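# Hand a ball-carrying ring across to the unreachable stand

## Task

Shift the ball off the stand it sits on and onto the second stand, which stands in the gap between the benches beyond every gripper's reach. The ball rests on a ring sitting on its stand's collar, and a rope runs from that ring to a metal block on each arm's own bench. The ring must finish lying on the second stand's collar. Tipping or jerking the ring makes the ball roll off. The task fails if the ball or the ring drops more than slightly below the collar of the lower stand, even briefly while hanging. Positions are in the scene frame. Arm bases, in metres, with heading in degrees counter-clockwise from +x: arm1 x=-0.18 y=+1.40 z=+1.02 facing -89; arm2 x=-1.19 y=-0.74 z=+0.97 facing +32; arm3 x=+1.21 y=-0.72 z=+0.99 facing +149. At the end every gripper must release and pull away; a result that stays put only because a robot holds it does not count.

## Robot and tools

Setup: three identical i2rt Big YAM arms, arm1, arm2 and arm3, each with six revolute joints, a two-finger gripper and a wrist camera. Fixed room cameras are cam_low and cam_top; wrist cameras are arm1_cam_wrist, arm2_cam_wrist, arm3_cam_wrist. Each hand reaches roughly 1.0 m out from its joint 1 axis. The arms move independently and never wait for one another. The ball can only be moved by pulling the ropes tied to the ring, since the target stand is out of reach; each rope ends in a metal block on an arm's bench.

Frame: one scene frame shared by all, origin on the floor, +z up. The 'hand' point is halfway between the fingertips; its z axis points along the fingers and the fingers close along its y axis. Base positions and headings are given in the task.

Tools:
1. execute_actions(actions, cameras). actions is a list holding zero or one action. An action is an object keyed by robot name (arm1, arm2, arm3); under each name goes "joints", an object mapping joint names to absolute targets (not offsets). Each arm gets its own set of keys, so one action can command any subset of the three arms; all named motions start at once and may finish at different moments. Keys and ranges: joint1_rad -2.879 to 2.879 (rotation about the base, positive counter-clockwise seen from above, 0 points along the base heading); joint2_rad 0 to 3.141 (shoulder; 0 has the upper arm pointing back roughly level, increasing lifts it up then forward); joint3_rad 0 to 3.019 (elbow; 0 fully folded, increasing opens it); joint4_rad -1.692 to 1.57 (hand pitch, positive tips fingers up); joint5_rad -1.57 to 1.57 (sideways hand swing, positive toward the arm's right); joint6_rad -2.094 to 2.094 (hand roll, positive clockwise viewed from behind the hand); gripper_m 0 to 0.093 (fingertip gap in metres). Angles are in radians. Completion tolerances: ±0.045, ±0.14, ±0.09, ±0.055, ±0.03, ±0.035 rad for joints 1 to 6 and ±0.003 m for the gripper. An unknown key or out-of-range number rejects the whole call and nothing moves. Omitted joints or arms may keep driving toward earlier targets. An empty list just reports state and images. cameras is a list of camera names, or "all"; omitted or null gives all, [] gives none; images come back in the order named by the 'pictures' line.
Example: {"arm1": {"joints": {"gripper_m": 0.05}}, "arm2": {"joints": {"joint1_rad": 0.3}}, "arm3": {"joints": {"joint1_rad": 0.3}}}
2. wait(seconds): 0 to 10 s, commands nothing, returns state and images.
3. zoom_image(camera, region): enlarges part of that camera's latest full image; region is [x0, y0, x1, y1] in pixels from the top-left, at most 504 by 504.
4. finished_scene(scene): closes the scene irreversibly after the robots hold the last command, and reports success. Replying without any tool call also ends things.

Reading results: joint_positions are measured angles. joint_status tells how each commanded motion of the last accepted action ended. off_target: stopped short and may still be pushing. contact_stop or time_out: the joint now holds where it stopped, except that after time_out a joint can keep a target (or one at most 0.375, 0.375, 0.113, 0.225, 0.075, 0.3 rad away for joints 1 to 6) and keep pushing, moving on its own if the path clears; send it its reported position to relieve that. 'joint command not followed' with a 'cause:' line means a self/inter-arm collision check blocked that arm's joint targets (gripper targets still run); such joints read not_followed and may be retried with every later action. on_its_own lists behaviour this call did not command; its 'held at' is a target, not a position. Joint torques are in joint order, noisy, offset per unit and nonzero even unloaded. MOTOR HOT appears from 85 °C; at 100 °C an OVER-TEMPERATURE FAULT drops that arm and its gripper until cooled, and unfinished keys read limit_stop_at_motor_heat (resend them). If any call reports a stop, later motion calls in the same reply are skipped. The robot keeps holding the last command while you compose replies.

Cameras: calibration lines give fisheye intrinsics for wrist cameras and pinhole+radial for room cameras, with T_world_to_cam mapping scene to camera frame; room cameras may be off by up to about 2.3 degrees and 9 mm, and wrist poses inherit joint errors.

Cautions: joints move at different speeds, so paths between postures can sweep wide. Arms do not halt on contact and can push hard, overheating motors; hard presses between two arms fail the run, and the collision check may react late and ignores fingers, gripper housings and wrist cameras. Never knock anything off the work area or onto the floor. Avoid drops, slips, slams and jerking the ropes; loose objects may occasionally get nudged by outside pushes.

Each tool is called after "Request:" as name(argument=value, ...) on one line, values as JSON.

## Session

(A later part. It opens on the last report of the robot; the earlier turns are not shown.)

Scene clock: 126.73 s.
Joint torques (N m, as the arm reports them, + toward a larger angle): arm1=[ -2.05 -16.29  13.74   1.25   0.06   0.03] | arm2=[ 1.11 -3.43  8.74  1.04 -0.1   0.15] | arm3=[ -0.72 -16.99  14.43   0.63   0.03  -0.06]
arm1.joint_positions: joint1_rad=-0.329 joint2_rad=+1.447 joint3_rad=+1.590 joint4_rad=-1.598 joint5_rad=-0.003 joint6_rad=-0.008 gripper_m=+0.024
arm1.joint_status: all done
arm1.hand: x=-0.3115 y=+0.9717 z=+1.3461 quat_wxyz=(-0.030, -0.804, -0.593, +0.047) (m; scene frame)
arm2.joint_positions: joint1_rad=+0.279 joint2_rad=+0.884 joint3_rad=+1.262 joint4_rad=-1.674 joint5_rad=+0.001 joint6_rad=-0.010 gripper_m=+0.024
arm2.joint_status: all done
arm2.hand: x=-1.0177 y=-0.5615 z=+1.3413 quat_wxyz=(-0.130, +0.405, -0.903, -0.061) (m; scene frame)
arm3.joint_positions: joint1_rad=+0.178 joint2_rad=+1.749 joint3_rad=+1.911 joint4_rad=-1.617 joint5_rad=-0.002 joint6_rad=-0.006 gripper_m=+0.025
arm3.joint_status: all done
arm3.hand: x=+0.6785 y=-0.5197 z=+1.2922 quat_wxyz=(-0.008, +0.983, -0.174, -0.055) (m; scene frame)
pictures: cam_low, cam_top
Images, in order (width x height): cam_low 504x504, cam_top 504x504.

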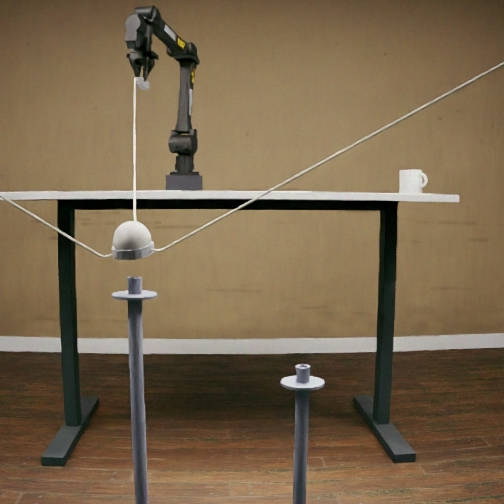

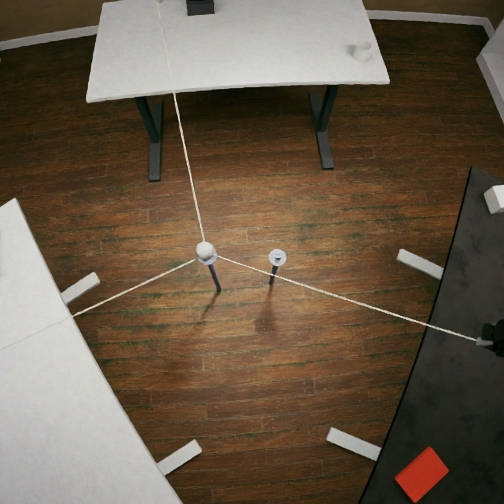

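Request:
execute_actions(actions=[{"arm1":{"joints":{"joint3_rad":1.545}},"arm2":{"joints":{"joint3_rad":1.225,"joint4_rad":-1.6}},"arm3":{"joints":{"joint3_rad":1.86}}}], cameras=["cam_low","cam_top"])

Request:
zoom_image(camera="cam_top", region=[170,210,290,300])

Scene clock: 133.23 s.
Joint torques (N m, as the arm reports them, + toward a larger angle): arm1=[ -1.99 -16.27   9.54   1.13   0.06   0.03] | arm2=[ 1.6  -4.17  8.6   2.19 -0.08  0.14] | arm3=[ -0.36 -16.88   9.63   0.55   0.03  -0.05]
arm1.joint_positions: joint1_rad=-0.329 joint2_rad=+1.447 joint3_rad=+1.541 joint4_rad=-1.596 joint5_rad=-0.003 joint6_rad=-0.008 gripper_m=+0.024
arm1.joint_status: all done
arm1.hand: x=-0.3088 y=+0.9809 z=+1.3262 quat_wxyz=(-0.015, -0.804, -0.593, +0.028) (m; scene frame)
arm2.joint_positions: joint1_rad=+0.279 joint2_rad=+0.886 joint3_rad=+1.221 joint4_rad=-1.615 joint5_rad=+0.001 joint6_rad=-0.010 gripper_m=+0.024
arm2.joint_status: all done
arm2.hand: x=-1.0109 y=-0.5538 z=+1.3273 quat_wxyz=(-0.137, +0.405, -0.902, -0.064) (m; scene frame)
arm3.joint_positions: joint1_rad=+0.178 joint2_rad=+1.749 joint3_rad=+1.853 joint4_rad=-1.617 joint5_rad=-0.002 joint6_rad=-0.006 gripper_m=+0.025
arm3.joint_status: all done
arm3.hand: x=+0.6890 y=-0.5237 z=+1.2691 quat_wxyz=(-0.003, +0.984, -0.174, -0.027) (m; scene frame)
pictures: cam_low, cam_top
Images, in order (width x height): cam_low 504x504, cam_top 504x504.

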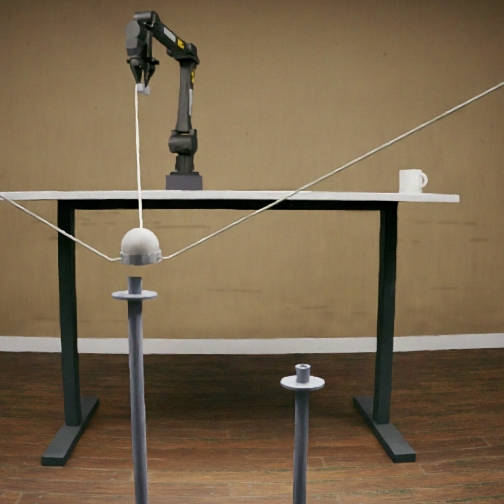

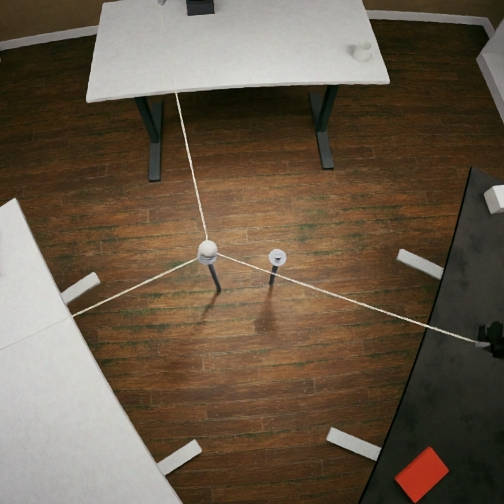

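Region (170, 210, 290, 300) of cam_top's 504x504 image, scaled by 4.200, with more detail than that image has; it fills the top 378 rows of this view, and the rest is white.

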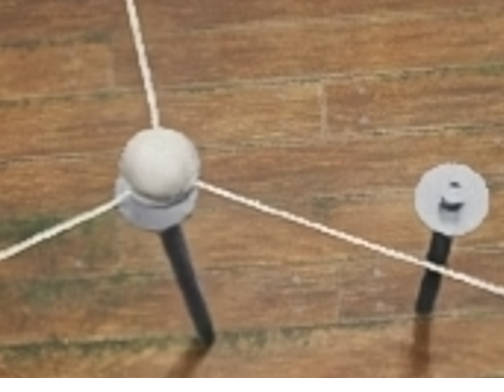

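Now ~1 cm too far right.

Request:
execute_actions(actions=[{"arm1":{"joints":{"joint3_rad":1.52,"joint4_rad":-1.555}},"arm2":{"joints":{"joint3_rad":1.19}},"arm3":{"joints":{"joint3_rad":1.84,"joint4_rad":-1.545}}}], cameras=["cam_low","cam_top"])

Request:
wait(seconds=1)

Request:
zoom_image(camera="cam_low", region=[60,200,220,320])

Request:
zoom_image(camera="cam_top", region=[170,210,290,300])

Scene clock: 140.33 s.
Joint torques (N m, as the arm reports them, + toward a larger angle): arm1=[ -1.91 -16.39   9.33   1.22   0.06   0.02] | arm2=[ 1.48 -3.76  8.68  2.17 -0.08  0.15] | arm3=[ -0.53 -16.91   9.08   0.8    0.01  -0.04]
arm1.joint_positions: joint1_rad=-0.329 joint2_rad=+1.447 joint3_rad=+1.519 joint4_rad=-1.562 joint5_rad=-0.003 joint6_rad=-0.008 gripper_m=+0.024
arm1.joint_status: all done
arm1.hand: x=-0.3100 y=+0.9774 z=+1.3183 quat_wxyz=(-0.019, -0.804, -0.593, +0.033) (m; scene frame)
arm2.joint_positions: joint1_rad=+0.279 joint2_rad=+0.886 joint3_rad=+1.186 joint4_rad=-1.614 joint5_rad=+0.001 joint6_rad=-0.010 gripper_m=+0.024
arm2.joint_status: all done
arm2.hand: x=-1.0135 y=-0.5565 z=+1.3124 quat_wxyz=(-0.122, +0.406, -0.904, -0.058) (m; scene frame)
arm3.joint_positions: joint1_rad=+0.178 joint2_rad=+1.749 joint3_rad=+1.839 joint4_rad=-1.547 joint5_rad=-0.002 joint6_rad=-0.006 gripper_m=+0.025
arm3.joint_status: all done
arm3.hand: x=+0.6756 y=-0.5187 z=+1.2651 quat_wxyz=(-0.008, +0.983, -0.174, -0.055) (m; scene frame)
pictures: cam_low, cam_top
Images, in order (width x height): cam_low 504x504, cam_top 504x504.

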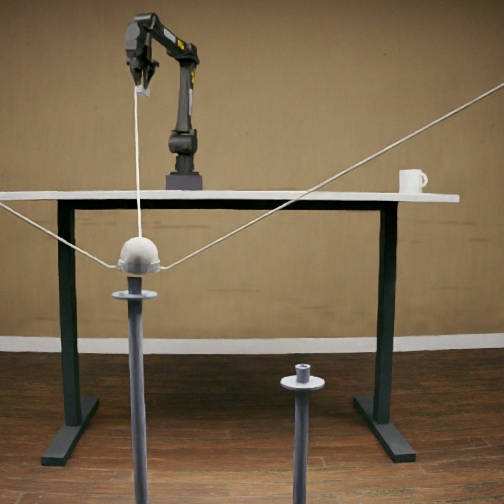

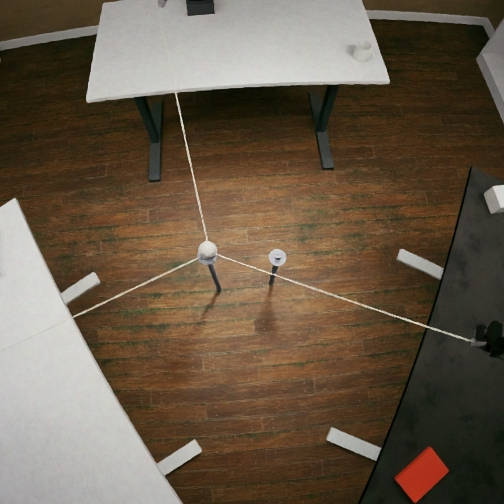

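Scene clock: 141.33 s.
Joint torques (N m, as the arm reports them, + toward a larger angle): arm1=[ -1.89 -16.39   9.27   1.21   0.06   0.02] | arm2=[ 1.48 -3.69  8.66  2.18 -0.07  0.14] | arm3=[ -0.55 -16.95   9.25   0.83   0.    -0.04]
arm1.joint_positions: joint1_rad=-0.329 joint2_rad=+1.447 joint3_rad=+1.519 joint4_rad=-1.562 joint5_rad=-0.003 joint6_rad=-0.008 gripper_m=+0.024
arm1.joint_status: all done
arm1.hand: x=-0.3100 y=+0.9774 z=+1.3183 quat_wxyz=(-0.019, -0.804, -0.593, +0.033) (m; scene frame)
arm2.joint_positions: joint1_rad=+0.279 joint2_rad=+0.886 joint3_rad=+1.186 joint4_rad=-1.614 joint5_rad=+0.001 joint6_rad=-0.010 gripper_m=+0.024
arm2.joint_status: all done
arm2.hand: x=-1.0135 y=-0.5565 z=+1.3124 quat_wxyz=(-0.122, +0.406, -0.904, -0.058) (m; scene frame)
arm3.joint_positions: joint1_rad=+0.178 joint2_rad=+1.749 joint3_rad=+1.839 joint4_rad=-1.547 joint5_rad=-0.002 joint6_rad=-0.006 gripper_m=+0.025
arm3.joint_status: all done
arm3.hand: x=+0.6756 y=-0.5187 z=+1.2651 quat_wxyz=(-0.008, +0.983, -0.174, -0.055) (m; scene frame)
wait: 1.00 s; at rest by 0.27 s
pictures: arm1_cam_wrist, arm2_cam_wrist, arm3_cam_wrist, cam_low, cam_top
camera_calibration (this result's frames):
arm1_cam_wrist: T_world_to_cam=[[-0.955336, 0.295499, 0.00377987, -0.588701], [0.254703, 0.816822, 0.517618, -1.39257], [0.149868, 0.495461, -0.855604, 0.813978], [0, 0, 0, 1]] pos_world=[-0.329706, 0.908144, 1.41948]
arm2_cam_wrist: T_world_to_cam=[[0.747833, -0.663848, -0.00721401, 0.395979], [-0.621405, -0.703762, 0.344348, -1.46911], [-0.233672, -0.253032, -0.938814, 0.980084], [0, 0, 0, 1]] pos_world=[-0.98002, -0.523042, 1.42886]
arm3_cam_wrist: T_world_to_cam=[[0.336457, 0.941672, -0.0070824, 0.269373], [0.824336, -0.290881, 0.485652, -1.31781], [0.455265, -0.16924, -0.874123, 0.834016], [0, 0, 0, 1]] pos_world=[0.615987, -0.495838, 1.37094]
Images, in order (width x height): arm1_cam_wrist 616x616, arm2_cam_wrist 616x616, arm3_cam_wrist 616x616, cam_low 504x504, cam_top 504x504.

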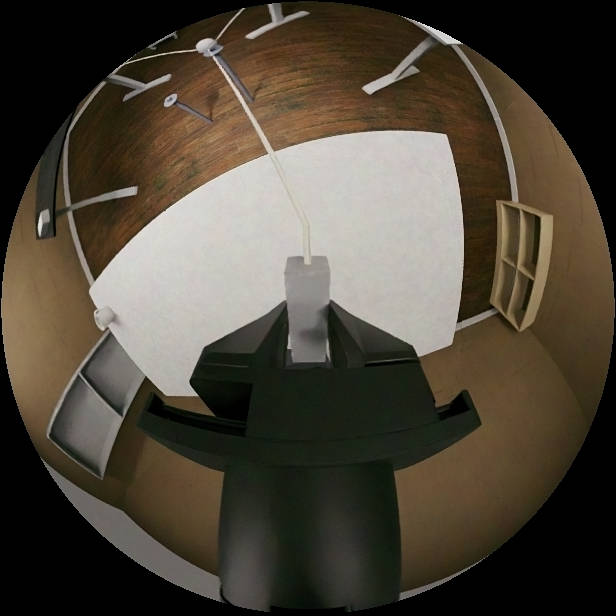

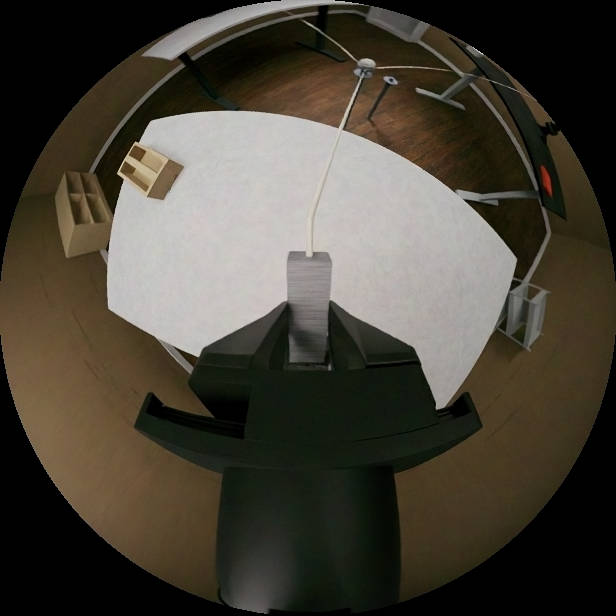

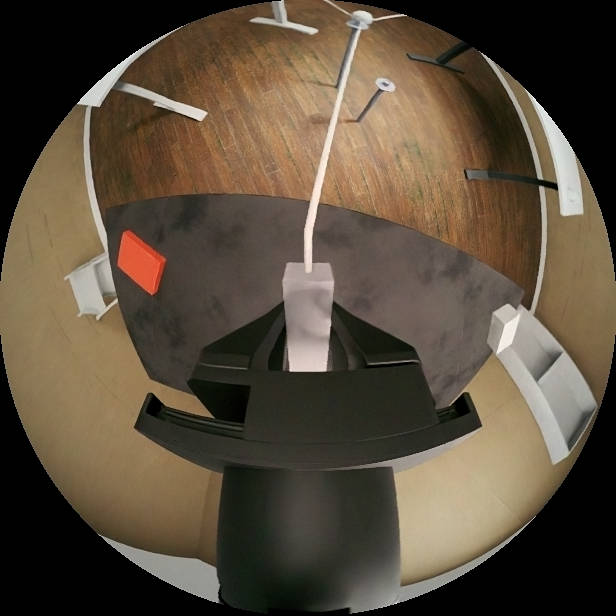

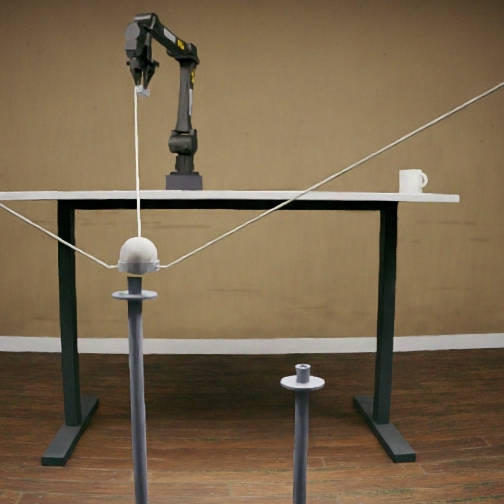

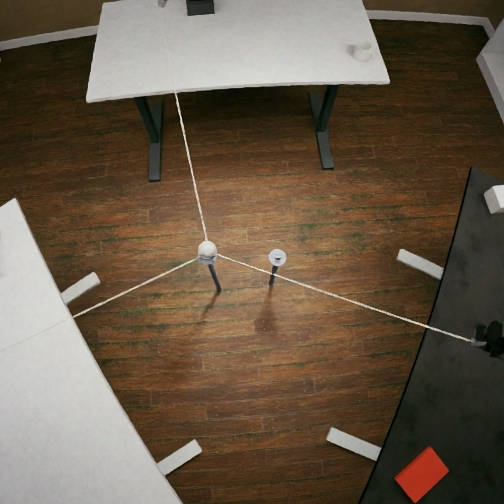

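Region (60, 200, 220, 320) of cam_low's 504x504 image, scaled by 3.150, with more detail than that image has; it fills the top 378 rows of this view, and the rest is white.

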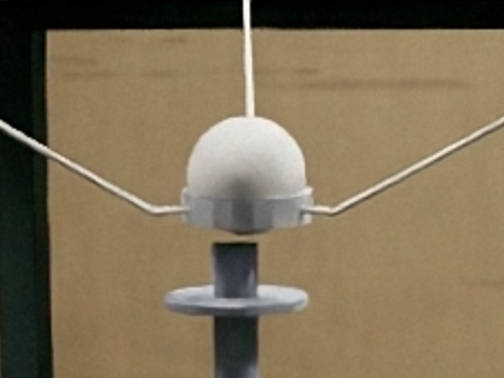

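Region (170, 210, 290, 300) of cam_top's 504x504 image, scaled by 4.200, with more detail than that image has; it fills the top 378 rows of this view, and the rest is white.

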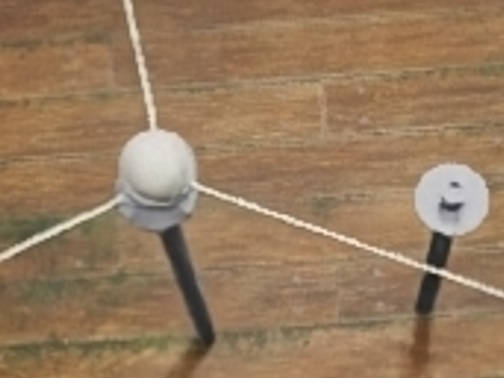

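Request:
execute_actions(actions=[{"arm2":{"joints":{"joint4_rad":-1.66}},"arm3":{"joints":{"joint4_rad":-1.51}}}], cameras=["cam_low"])

Request:
execute_actions(actions=[{"arm1":{"joints":{"joint3_rad":1.495,"joint4_rad":-1.525}},"arm2":{"joints":{"joint3_rad":1.165}},"arm3":{"joints":{"joint3_rad":1.815,"joint4_rad":-1.48}}}], cameras=["cam_low","cam_top"])

Request:
zoom_image(camera="cam_low", region=[60,200,220,320])

Scene clock: 150.07 s.
Joint torques (N m, as the arm reports them, + toward a larger angle): arm1=[ -1.92 -16.4    9.25   1.21   0.06   0.02] | arm2=[ 1.3  -3.51  8.68  0.78 -0.07  0.15] | arm3=[ -0.65 -17.07   9.26   0.92   0.03  -0.05]
arm1.joint_positions: joint1_rad=-0.329 joint2_rad=+1.447 joint3_rad=+1.519 joint4_rad=-1.562 joint5_rad=-0.003 joint6_rad=-0.008 gripper_m=+0.024
arm1.joint_status: not commanded
arm1.hand: x=-0.3100 y=+0.9774 z=+1.3183 quat_wxyz=(-0.019, -0.804, -0.593, +0.033) (m; scene frame)
arm2.joint_positions: joint1_rad=+0.279 joint2_rad=+0.886 joint3_rad=+1.186 joint4_rad=-1.640 joint5_rad=+0.001 joint6_rad=-0.010 gripper_m=+0.024
arm2.joint_status: all done
arm2.hand: x=-1.0175 y=-0.5609 z=+1.3108 quat_wxyz=(-0.111, +0.406, -0.906, -0.053) (m; scene frame)
arm3.joint_positions: joint1_rad=+0.178 joint2_rad=+1.749 joint3_rad=+1.839 joint4_rad=-1.513 joint5_rad=-0.002 joint6_rad=-0.006 gripper_m=+0.025
arm3.joint_status: all done
arm3.hand: x=+0.6678 y=-0.5158 z=+1.2662 quat_wxyz=(-0.011, +0.982, -0.174, -0.071) (m; scene frame)
pictures: cam_low
Images, in order (width x height): cam_low 504x504.

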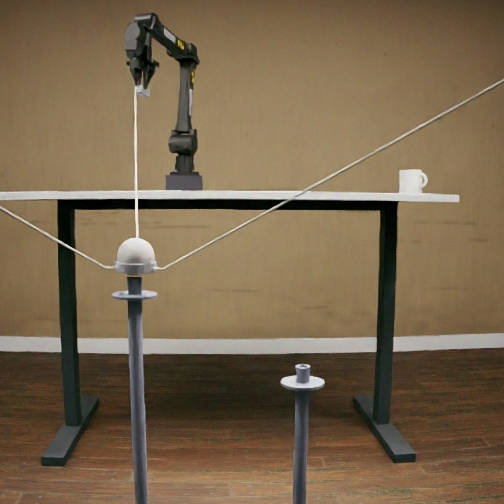

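Scene clock: 150.67 s.
Joint torques (N m, as the arm reports them, + toward a larger angle): arm1=[ -1.97 -16.35   9.25   1.49   0.06   0.02] | arm2=[ 1.3  -3.01  8.19  1.24 -0.11  0.15] | arm3=[ -0.46 -17.14   9.4    1.16   0.02  -0.04]
arm1.joint_positions: joint1_rad=-0.329 joint2_rad=+1.447 joint3_rad=+1.495 joint4_rad=-1.538 joint5_rad=-0.003 joint6_rad=-0.008 gripper_m=+0.024
arm1.joint_status: all done
arm1.hand: x=-0.3103 y=+0.9771 z=+1.3090 quat_wxyz=(-0.019, -0.804, -0.593, +0.033) (m; scene frame)
arm2.joint_positions: joint1_rad=+0.279 joint2_rad=+0.886 joint3_rad=+1.165 joint4_rad=-1.643 joint5_rad=+0.001 joint6_rad=-0.010 gripper_m=+0.024
arm2.joint_status: all done
arm2.hand: x=-1.0199 y=-0.5635 z=+1.3016 quat_wxyz=(-0.099, +0.407, -0.907, -0.048) (m; scene frame)
arm3.joint_positions: joint1_rad=+0.178 joint2_rad=+1.749 joint3_rad=+1.812 joint4_rad=-1.489 joint5_rad=-0.002 joint6_rad=-0.006 gripper_m=+0.025
arm3.joint_status: all done
arm3.hand: x=+0.6679 y=-0.5158 z=+1.2557 quat_wxyz=(-0.011, +0.982, -0.174, -0.070) (m; scene frame)
pictures: cam_low, cam_top
Images, in order (width x height): cam_low 504x504, cam_top 504x504.

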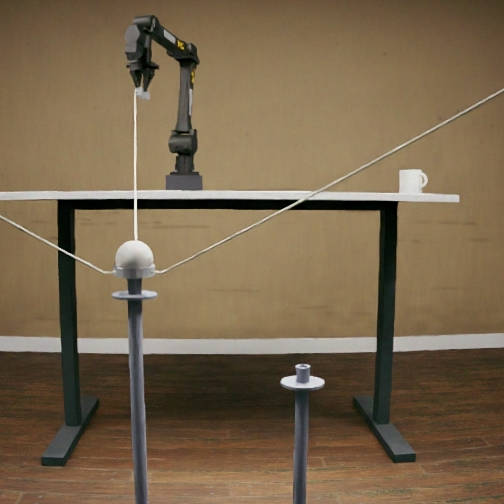

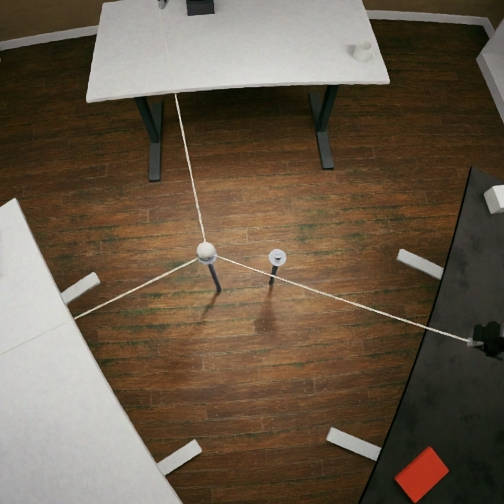

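Region (60, 200, 220, 320) of cam_low's 504x504 image, scaled by 3.150, with more detail than that image has; it fills the top 378 rows of this view, and the rest is white.

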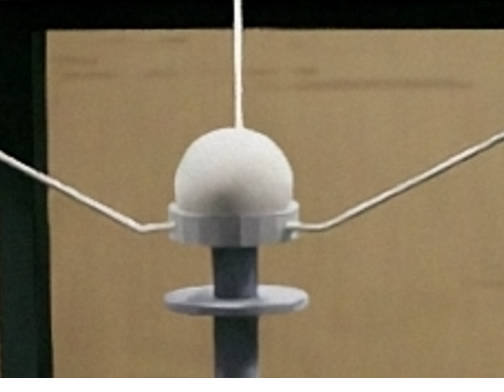

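Request:
execute_actions(actions=[{"arm1":{"joints":{"joint3_rad":1.45,"joint4_rad":-1.49}},"arm2":{"joints":{"joint3_rad":1.12,"joint4_rad":-1.585}},"arm3":{"joints":{"joint3_rad":1.77,"joint4_rad":-1.44}}}], cameras=["cam_low","cam_top"])

Request:
zoom_image(camera="cam_top", region=[170,210,290,300])

Scene clock: 156.50 s.
Joint torques (N m, as the arm reports them, + toward a larger angle): arm1=[ -1.99 -16.36   9.44   1.41   0.06   0.02] | arm2=[ 1.24 -3.65  8.71  2.21 -0.09  0.13] | arm3=[ -0.62 -17.11   9.51   1.14   0.02  -0.03]
arm1.joint_positions: joint1_rad=-0.329 joint2_rad=+1.447 joint3_rad=+1.447 joint4_rad=-1.502 joint5_rad=-0.003 joint6_rad=-0.008 gripper_m=+0.024
arm1.joint_status: all done
arm1.hand: x=-0.3097 y=+0.9795 z=+1.2907 quat_wxyz=(-0.016, -0.804, -0.593, +0.028) (m; scene frame)
arm2.joint_positions: joint1_rad=+0.279 joint2_rad=+0.886 joint3_rad=+1.117 joint4_rad=-1.602 joint5_rad=+0.001 joint6_rad=-0.010 gripper_m=+0.024
arm2.joint_status: all done
arm2.hand: x=-1.0178 y=-0.5609 z=+1.2837 quat_wxyz=(-0.096, +0.407, -0.907, -0.046) (m; scene frame)
arm3.joint_positions: joint1_rad=+0.178 joint2_rad=+1.749 joint3_rad=+1.765 joint4_rad=-1.449 joint5_rad=-0.002 joint6_rad=-0.006 gripper_m=+0.025
arm3.joint_status: all done
arm3.hand: x=+0.6690 y=-0.5163 z=+1.2374 quat_wxyz=(-0.010, +0.982, -0.174, -0.066) (m; scene frame)
pictures: cam_low, cam_top
Images, in order (width x height): cam_low 504x504, cam_top 504x504.

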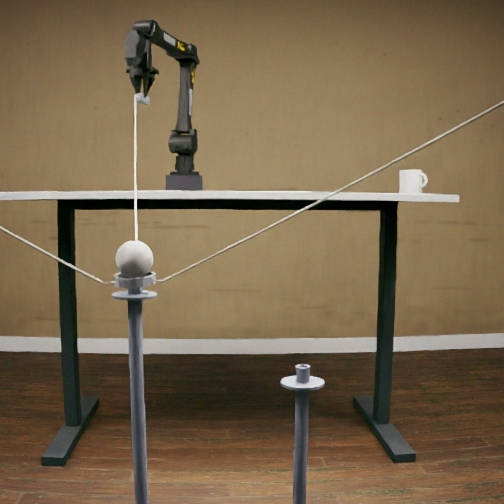

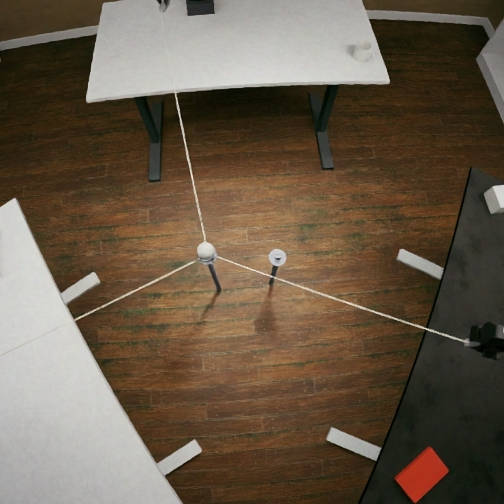

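Region (170, 210, 290, 300) of cam_top's 504x504 image, scaled by 4.200, with more detail than that image has; it fills the top 378 rows of this view, and the rest is white.

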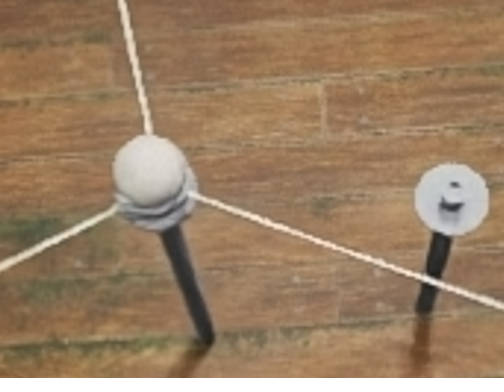

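Request:
execute_actions(actions=[{"arm1":{"joints":{"joint2_rad":1.53}},"arm2":{"joints":{"joint2_rad":1.0}},"arm3":{"joints":{"joint2_rad":1.81,"joint4_rad":-1.38}}}], cameras=["cam_low"])

Request:
execute_actions(actions=[{"arm1":{"joints":{"joint1_rad":-0.15,"joint2_rad":2.05,"joint3_rad":1.45,"joint4_rad":-0.95}},"arm2":{"joints":{"joint1_rad":0.05,"joint2_rad":1.93,"joint3_rad":1.36,"joint4_rad":-0.93}},"arm3":{"joints":{"joint1_rad":0.1,"joint2_rad":1.98,"joint3_rad":1.455,"joint4_rad":-0.97}}}], cameras=["cam_low","cam_top"])

Scene clock: 166.83 s.
Joint torques (N m, as the arm reports them, + toward a larger angle): arm1=[ -1.98 -15.65   9.17   1.23   0.04   0.03] | arm2=[ 1.09 -5.79  8.52  2.   -0.06  0.14] | arm3=[ -0.57 -17.19   9.48   1.29   0.03  -0.06]
arm1.joint_positions: joint1_rad=-0.329 joint2_rad=+1.538 joint3_rad=+1.447 joint4_rad=-1.502 joint5_rad=-0.003 joint6_rad=-0.008 gripper_m=+0.024
arm1.joint_status: all done
arm1.hand: x=-0.3134 y=+0.9694 z=+1.2521 quat_wxyz=(+0.011, -0.805, -0.593, -0.008) (m; scene frame)
arm2.joint_positions: joint1_rad=+0.279 joint2_rad=+1.014 joint3_rad=+1.117 joint4_rad=-1.602 joint5_rad=+0.001 joint6_rad=-0.010 gripper_m=+0.024
arm2.joint_status: all done
arm2.hand: x=-1.0034 y=-0.5445 z=+1.2527 quat_wxyz=(-0.038, +0.409, -0.911, -0.021) (m; scene frame)
arm3.joint_positions: joint1_rad=+0.178 joint2_rad=+1.820 joint3_rad=+1.765 joint4_rad=-1.395 joint5_rad=-0.002 joint6_rad=-0.006 gripper_m=+0.025
arm3.joint_status: all done
arm3.hand: x=+0.6497 y=-0.5092 z=+1.1996 quat_wxyz=(-0.009, +0.983, -0.174, -0.058) (m; scene frame)
pictures: cam_low
Images, in order (width x height): cam_low 504x504.

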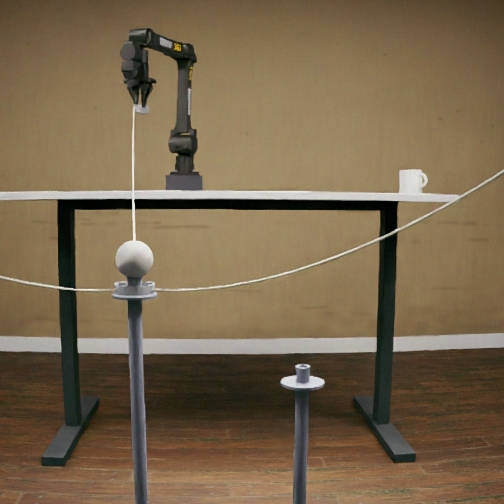

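Scene clock: 168.23 s.
Joint torques (N m, as the arm reports them, + toward a larger angle): arm1=[ -2.34 -23.85   8.14   1.66   0.05   0.02] | arm2=[  1.95 -17.47   8.53   1.75  -0.04   0.13] | arm3=[ -0.2  -20.01   7.83   0.99  -0.06  -0.06]
arm1.joint_positions: joint1_rad=-0.145 joint2_rad=+2.074 joint3_rad=+1.439 joint4_rad=-0.973 joint5_rad=-0.003 joint6_rad=-0.008 gripper_m=+0.024
arm1.joint_status: all done
arm1.hand: x=-0.2483 y=+0.8443 z=+0.9769 quat_wxyz=(+0.017, -0.747, -0.664, -0.014) (m; scene frame)
arm2.joint_positions: joint1_rad=+0.044 joint2_rad=+1.938 joint3_rad=+1.342 joint4_rad=-0.946 joint5_rad=-0.001 joint6_rad=-0.008 gripper_m=+0.024
arm2.joint_status: all done
arm2.hand: x=-0.7391 y=-0.4378 z=+0.9727 quat_wxyz=(-0.018, +0.299, -0.954, -0.012) (m; scene frame)
arm3.joint_positions: joint1_rad=+0.091 joint2_rad=+2.015 joint3_rad=+1.451 joint4_rad=-0.982 joint5_rad=+0.000 joint6_rad=-0.005 gripper_m=+0.025
arm3.joint_status: all done
arm3.hand: x=+0.6866 y=-0.4692 z=+0.9771 quat_wxyz=(-0.002, +0.976, -0.218, -0.010) (m; scene frame)
pictures: cam_low, cam_top
Images, in order (width x height): cam_low 504x504, cam_top 504x504.

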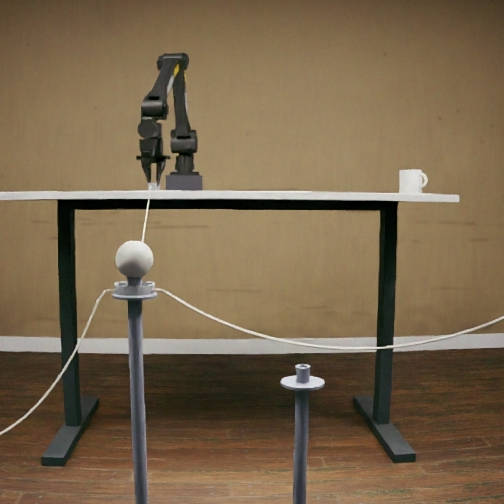

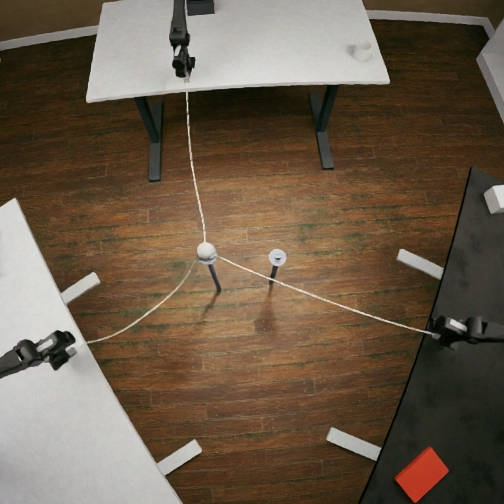

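Request:
execute_actions(actions=[{"arm1":{"joints":{"gripper_m":0.07}},"arm2":{"joints":{"gripper_m":0.07}},"arm3":{"joints":{"gripper_m":0.07}}}], cameras=[])

Request:
execute_actions(actions=[{"arm1":{"joints":{"joint2_rad":1.7}},"arm2":{"joints":{"joint2_rad":1.6}},"arm3":{"joints":{"joint2_rad":1.65}}}], cameras=["cam_top"])

Request:
finished_scene(scene=2)

Scene clock: 177.57 s.
Joint torques (N m, as the arm reports them, + toward a larger angle): arm1=[ -2.38 -23.84   8.14   1.4    0.05   0.02] | arm2=[  1.95 -17.32   8.58   1.77  -0.03   0.12] | arm3=[ -0.12 -19.35   7.78   1.06  -0.07  -0.07]
arm1.joint_positions: joint1_rad=-0.145 joint2_rad=+2.074 joint3_rad=+1.439 joint4_rad=-0.967 joint5_rad=-0.003 joint6_rad=-0.008 gripper_m=+0.070
arm1.joint_status: all done
arm1.hand: x=-0.2485 y=+0.8429 z=+0.9768 quat_wxyz=(+0.015, -0.747, -0.664, -0.012) (m; scene frame)
arm2.joint_positions: joint1_rad=+0.044 joint2_rad=+1.938 joint3_rad=+1.342 joint4_rad=-0.946 joint5_rad=-0.001 joint6_rad=-0.008 gripper_m=+0.070
arm2.joint_status: all done
arm2.hand: x=-0.7391 y=-0.4378 z=+0.9727 quat_wxyz=(-0.018, +0.299, -0.954, -0.012) (m; scene frame)
arm3.joint_positions: joint1_rad=+0.091 joint2_rad=+2.009 joint3_rad=+1.451 joint4_rad=-0.982 joint5_rad=+0.000 joint6_rad=-0.005 gripper_m=+0.070
arm3.joint_status: all done
arm3.hand: x=+0.6858 y=-0.4688 z=+0.9804 quat_wxyz=(-0.002, +0.976, -0.218, -0.013) (m; scene frame)
pictures: none
No camera images: the call's "cameras" was empty. Leave "cameras" out to get every camera's image.

Scene clock: 178.93 s.
Joint torques (N m, as the arm reports them, + toward a larger angle): arm1=[ -2.46 -16.87  10.23   2.11   0.05   0.02] | arm2=[  2.08 -12.65  10.04   2.34  -0.02   0.14] | arm3=[  0.07 -13.9    9.95   1.63  -0.04  -0.06]
arm1.joint_positions: joint1_rad=-0.145 joint2_rad=+1.685 joint3_rad=+1.439 joint4_rad=-0.967 joint5_rad=-0.003 joint6_rad=-0.008 gripper_m=+0.070
arm1.joint_status: all done
arm1.hand: x=-0.2497 y=+0.8161 z=+1.1949 quat_wxyz=(-0.112, -0.735, -0.655, +0.134) (m; scene frame)
arm2.joint_positions: joint1_rad=+0.044 joint2_rad=+1.585 joint3_rad=+1.342 joint4_rad=-0.946 joint5_rad=-0.001 joint6_rad=-0.008 gripper_m=+0.070
arm2.joint_status: all done
arm2.hand: x=-0.7289 y=-0.4335 z=+1.1618 quat_wxyz=(-0.186, +0.293, -0.936, -0.063) (m; scene frame)
arm3.joint_positions: joint1_rad=+0.091 joint2_rad=+1.643 joint3_rad=+1.448 joint4_rad=-0.982 joint5_rad=+0.000 joint6_rad=-0.005 gripper_m=+0.070
arm3.joint_status: all done
arm3.hand: x=+0.6758 y=-0.4637 z=+1.1857 quat_wxyz=(-0.043, +0.957, -0.214, -0.189) (m; scene frame)
pictures: cam_top
Images, in order (width x height): cam_top 504x504.

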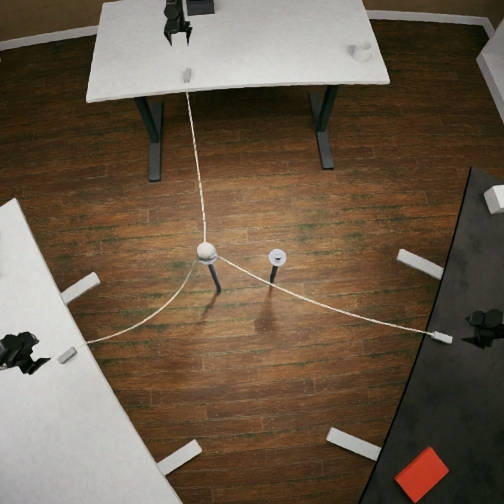

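The scene is finished: the task was done.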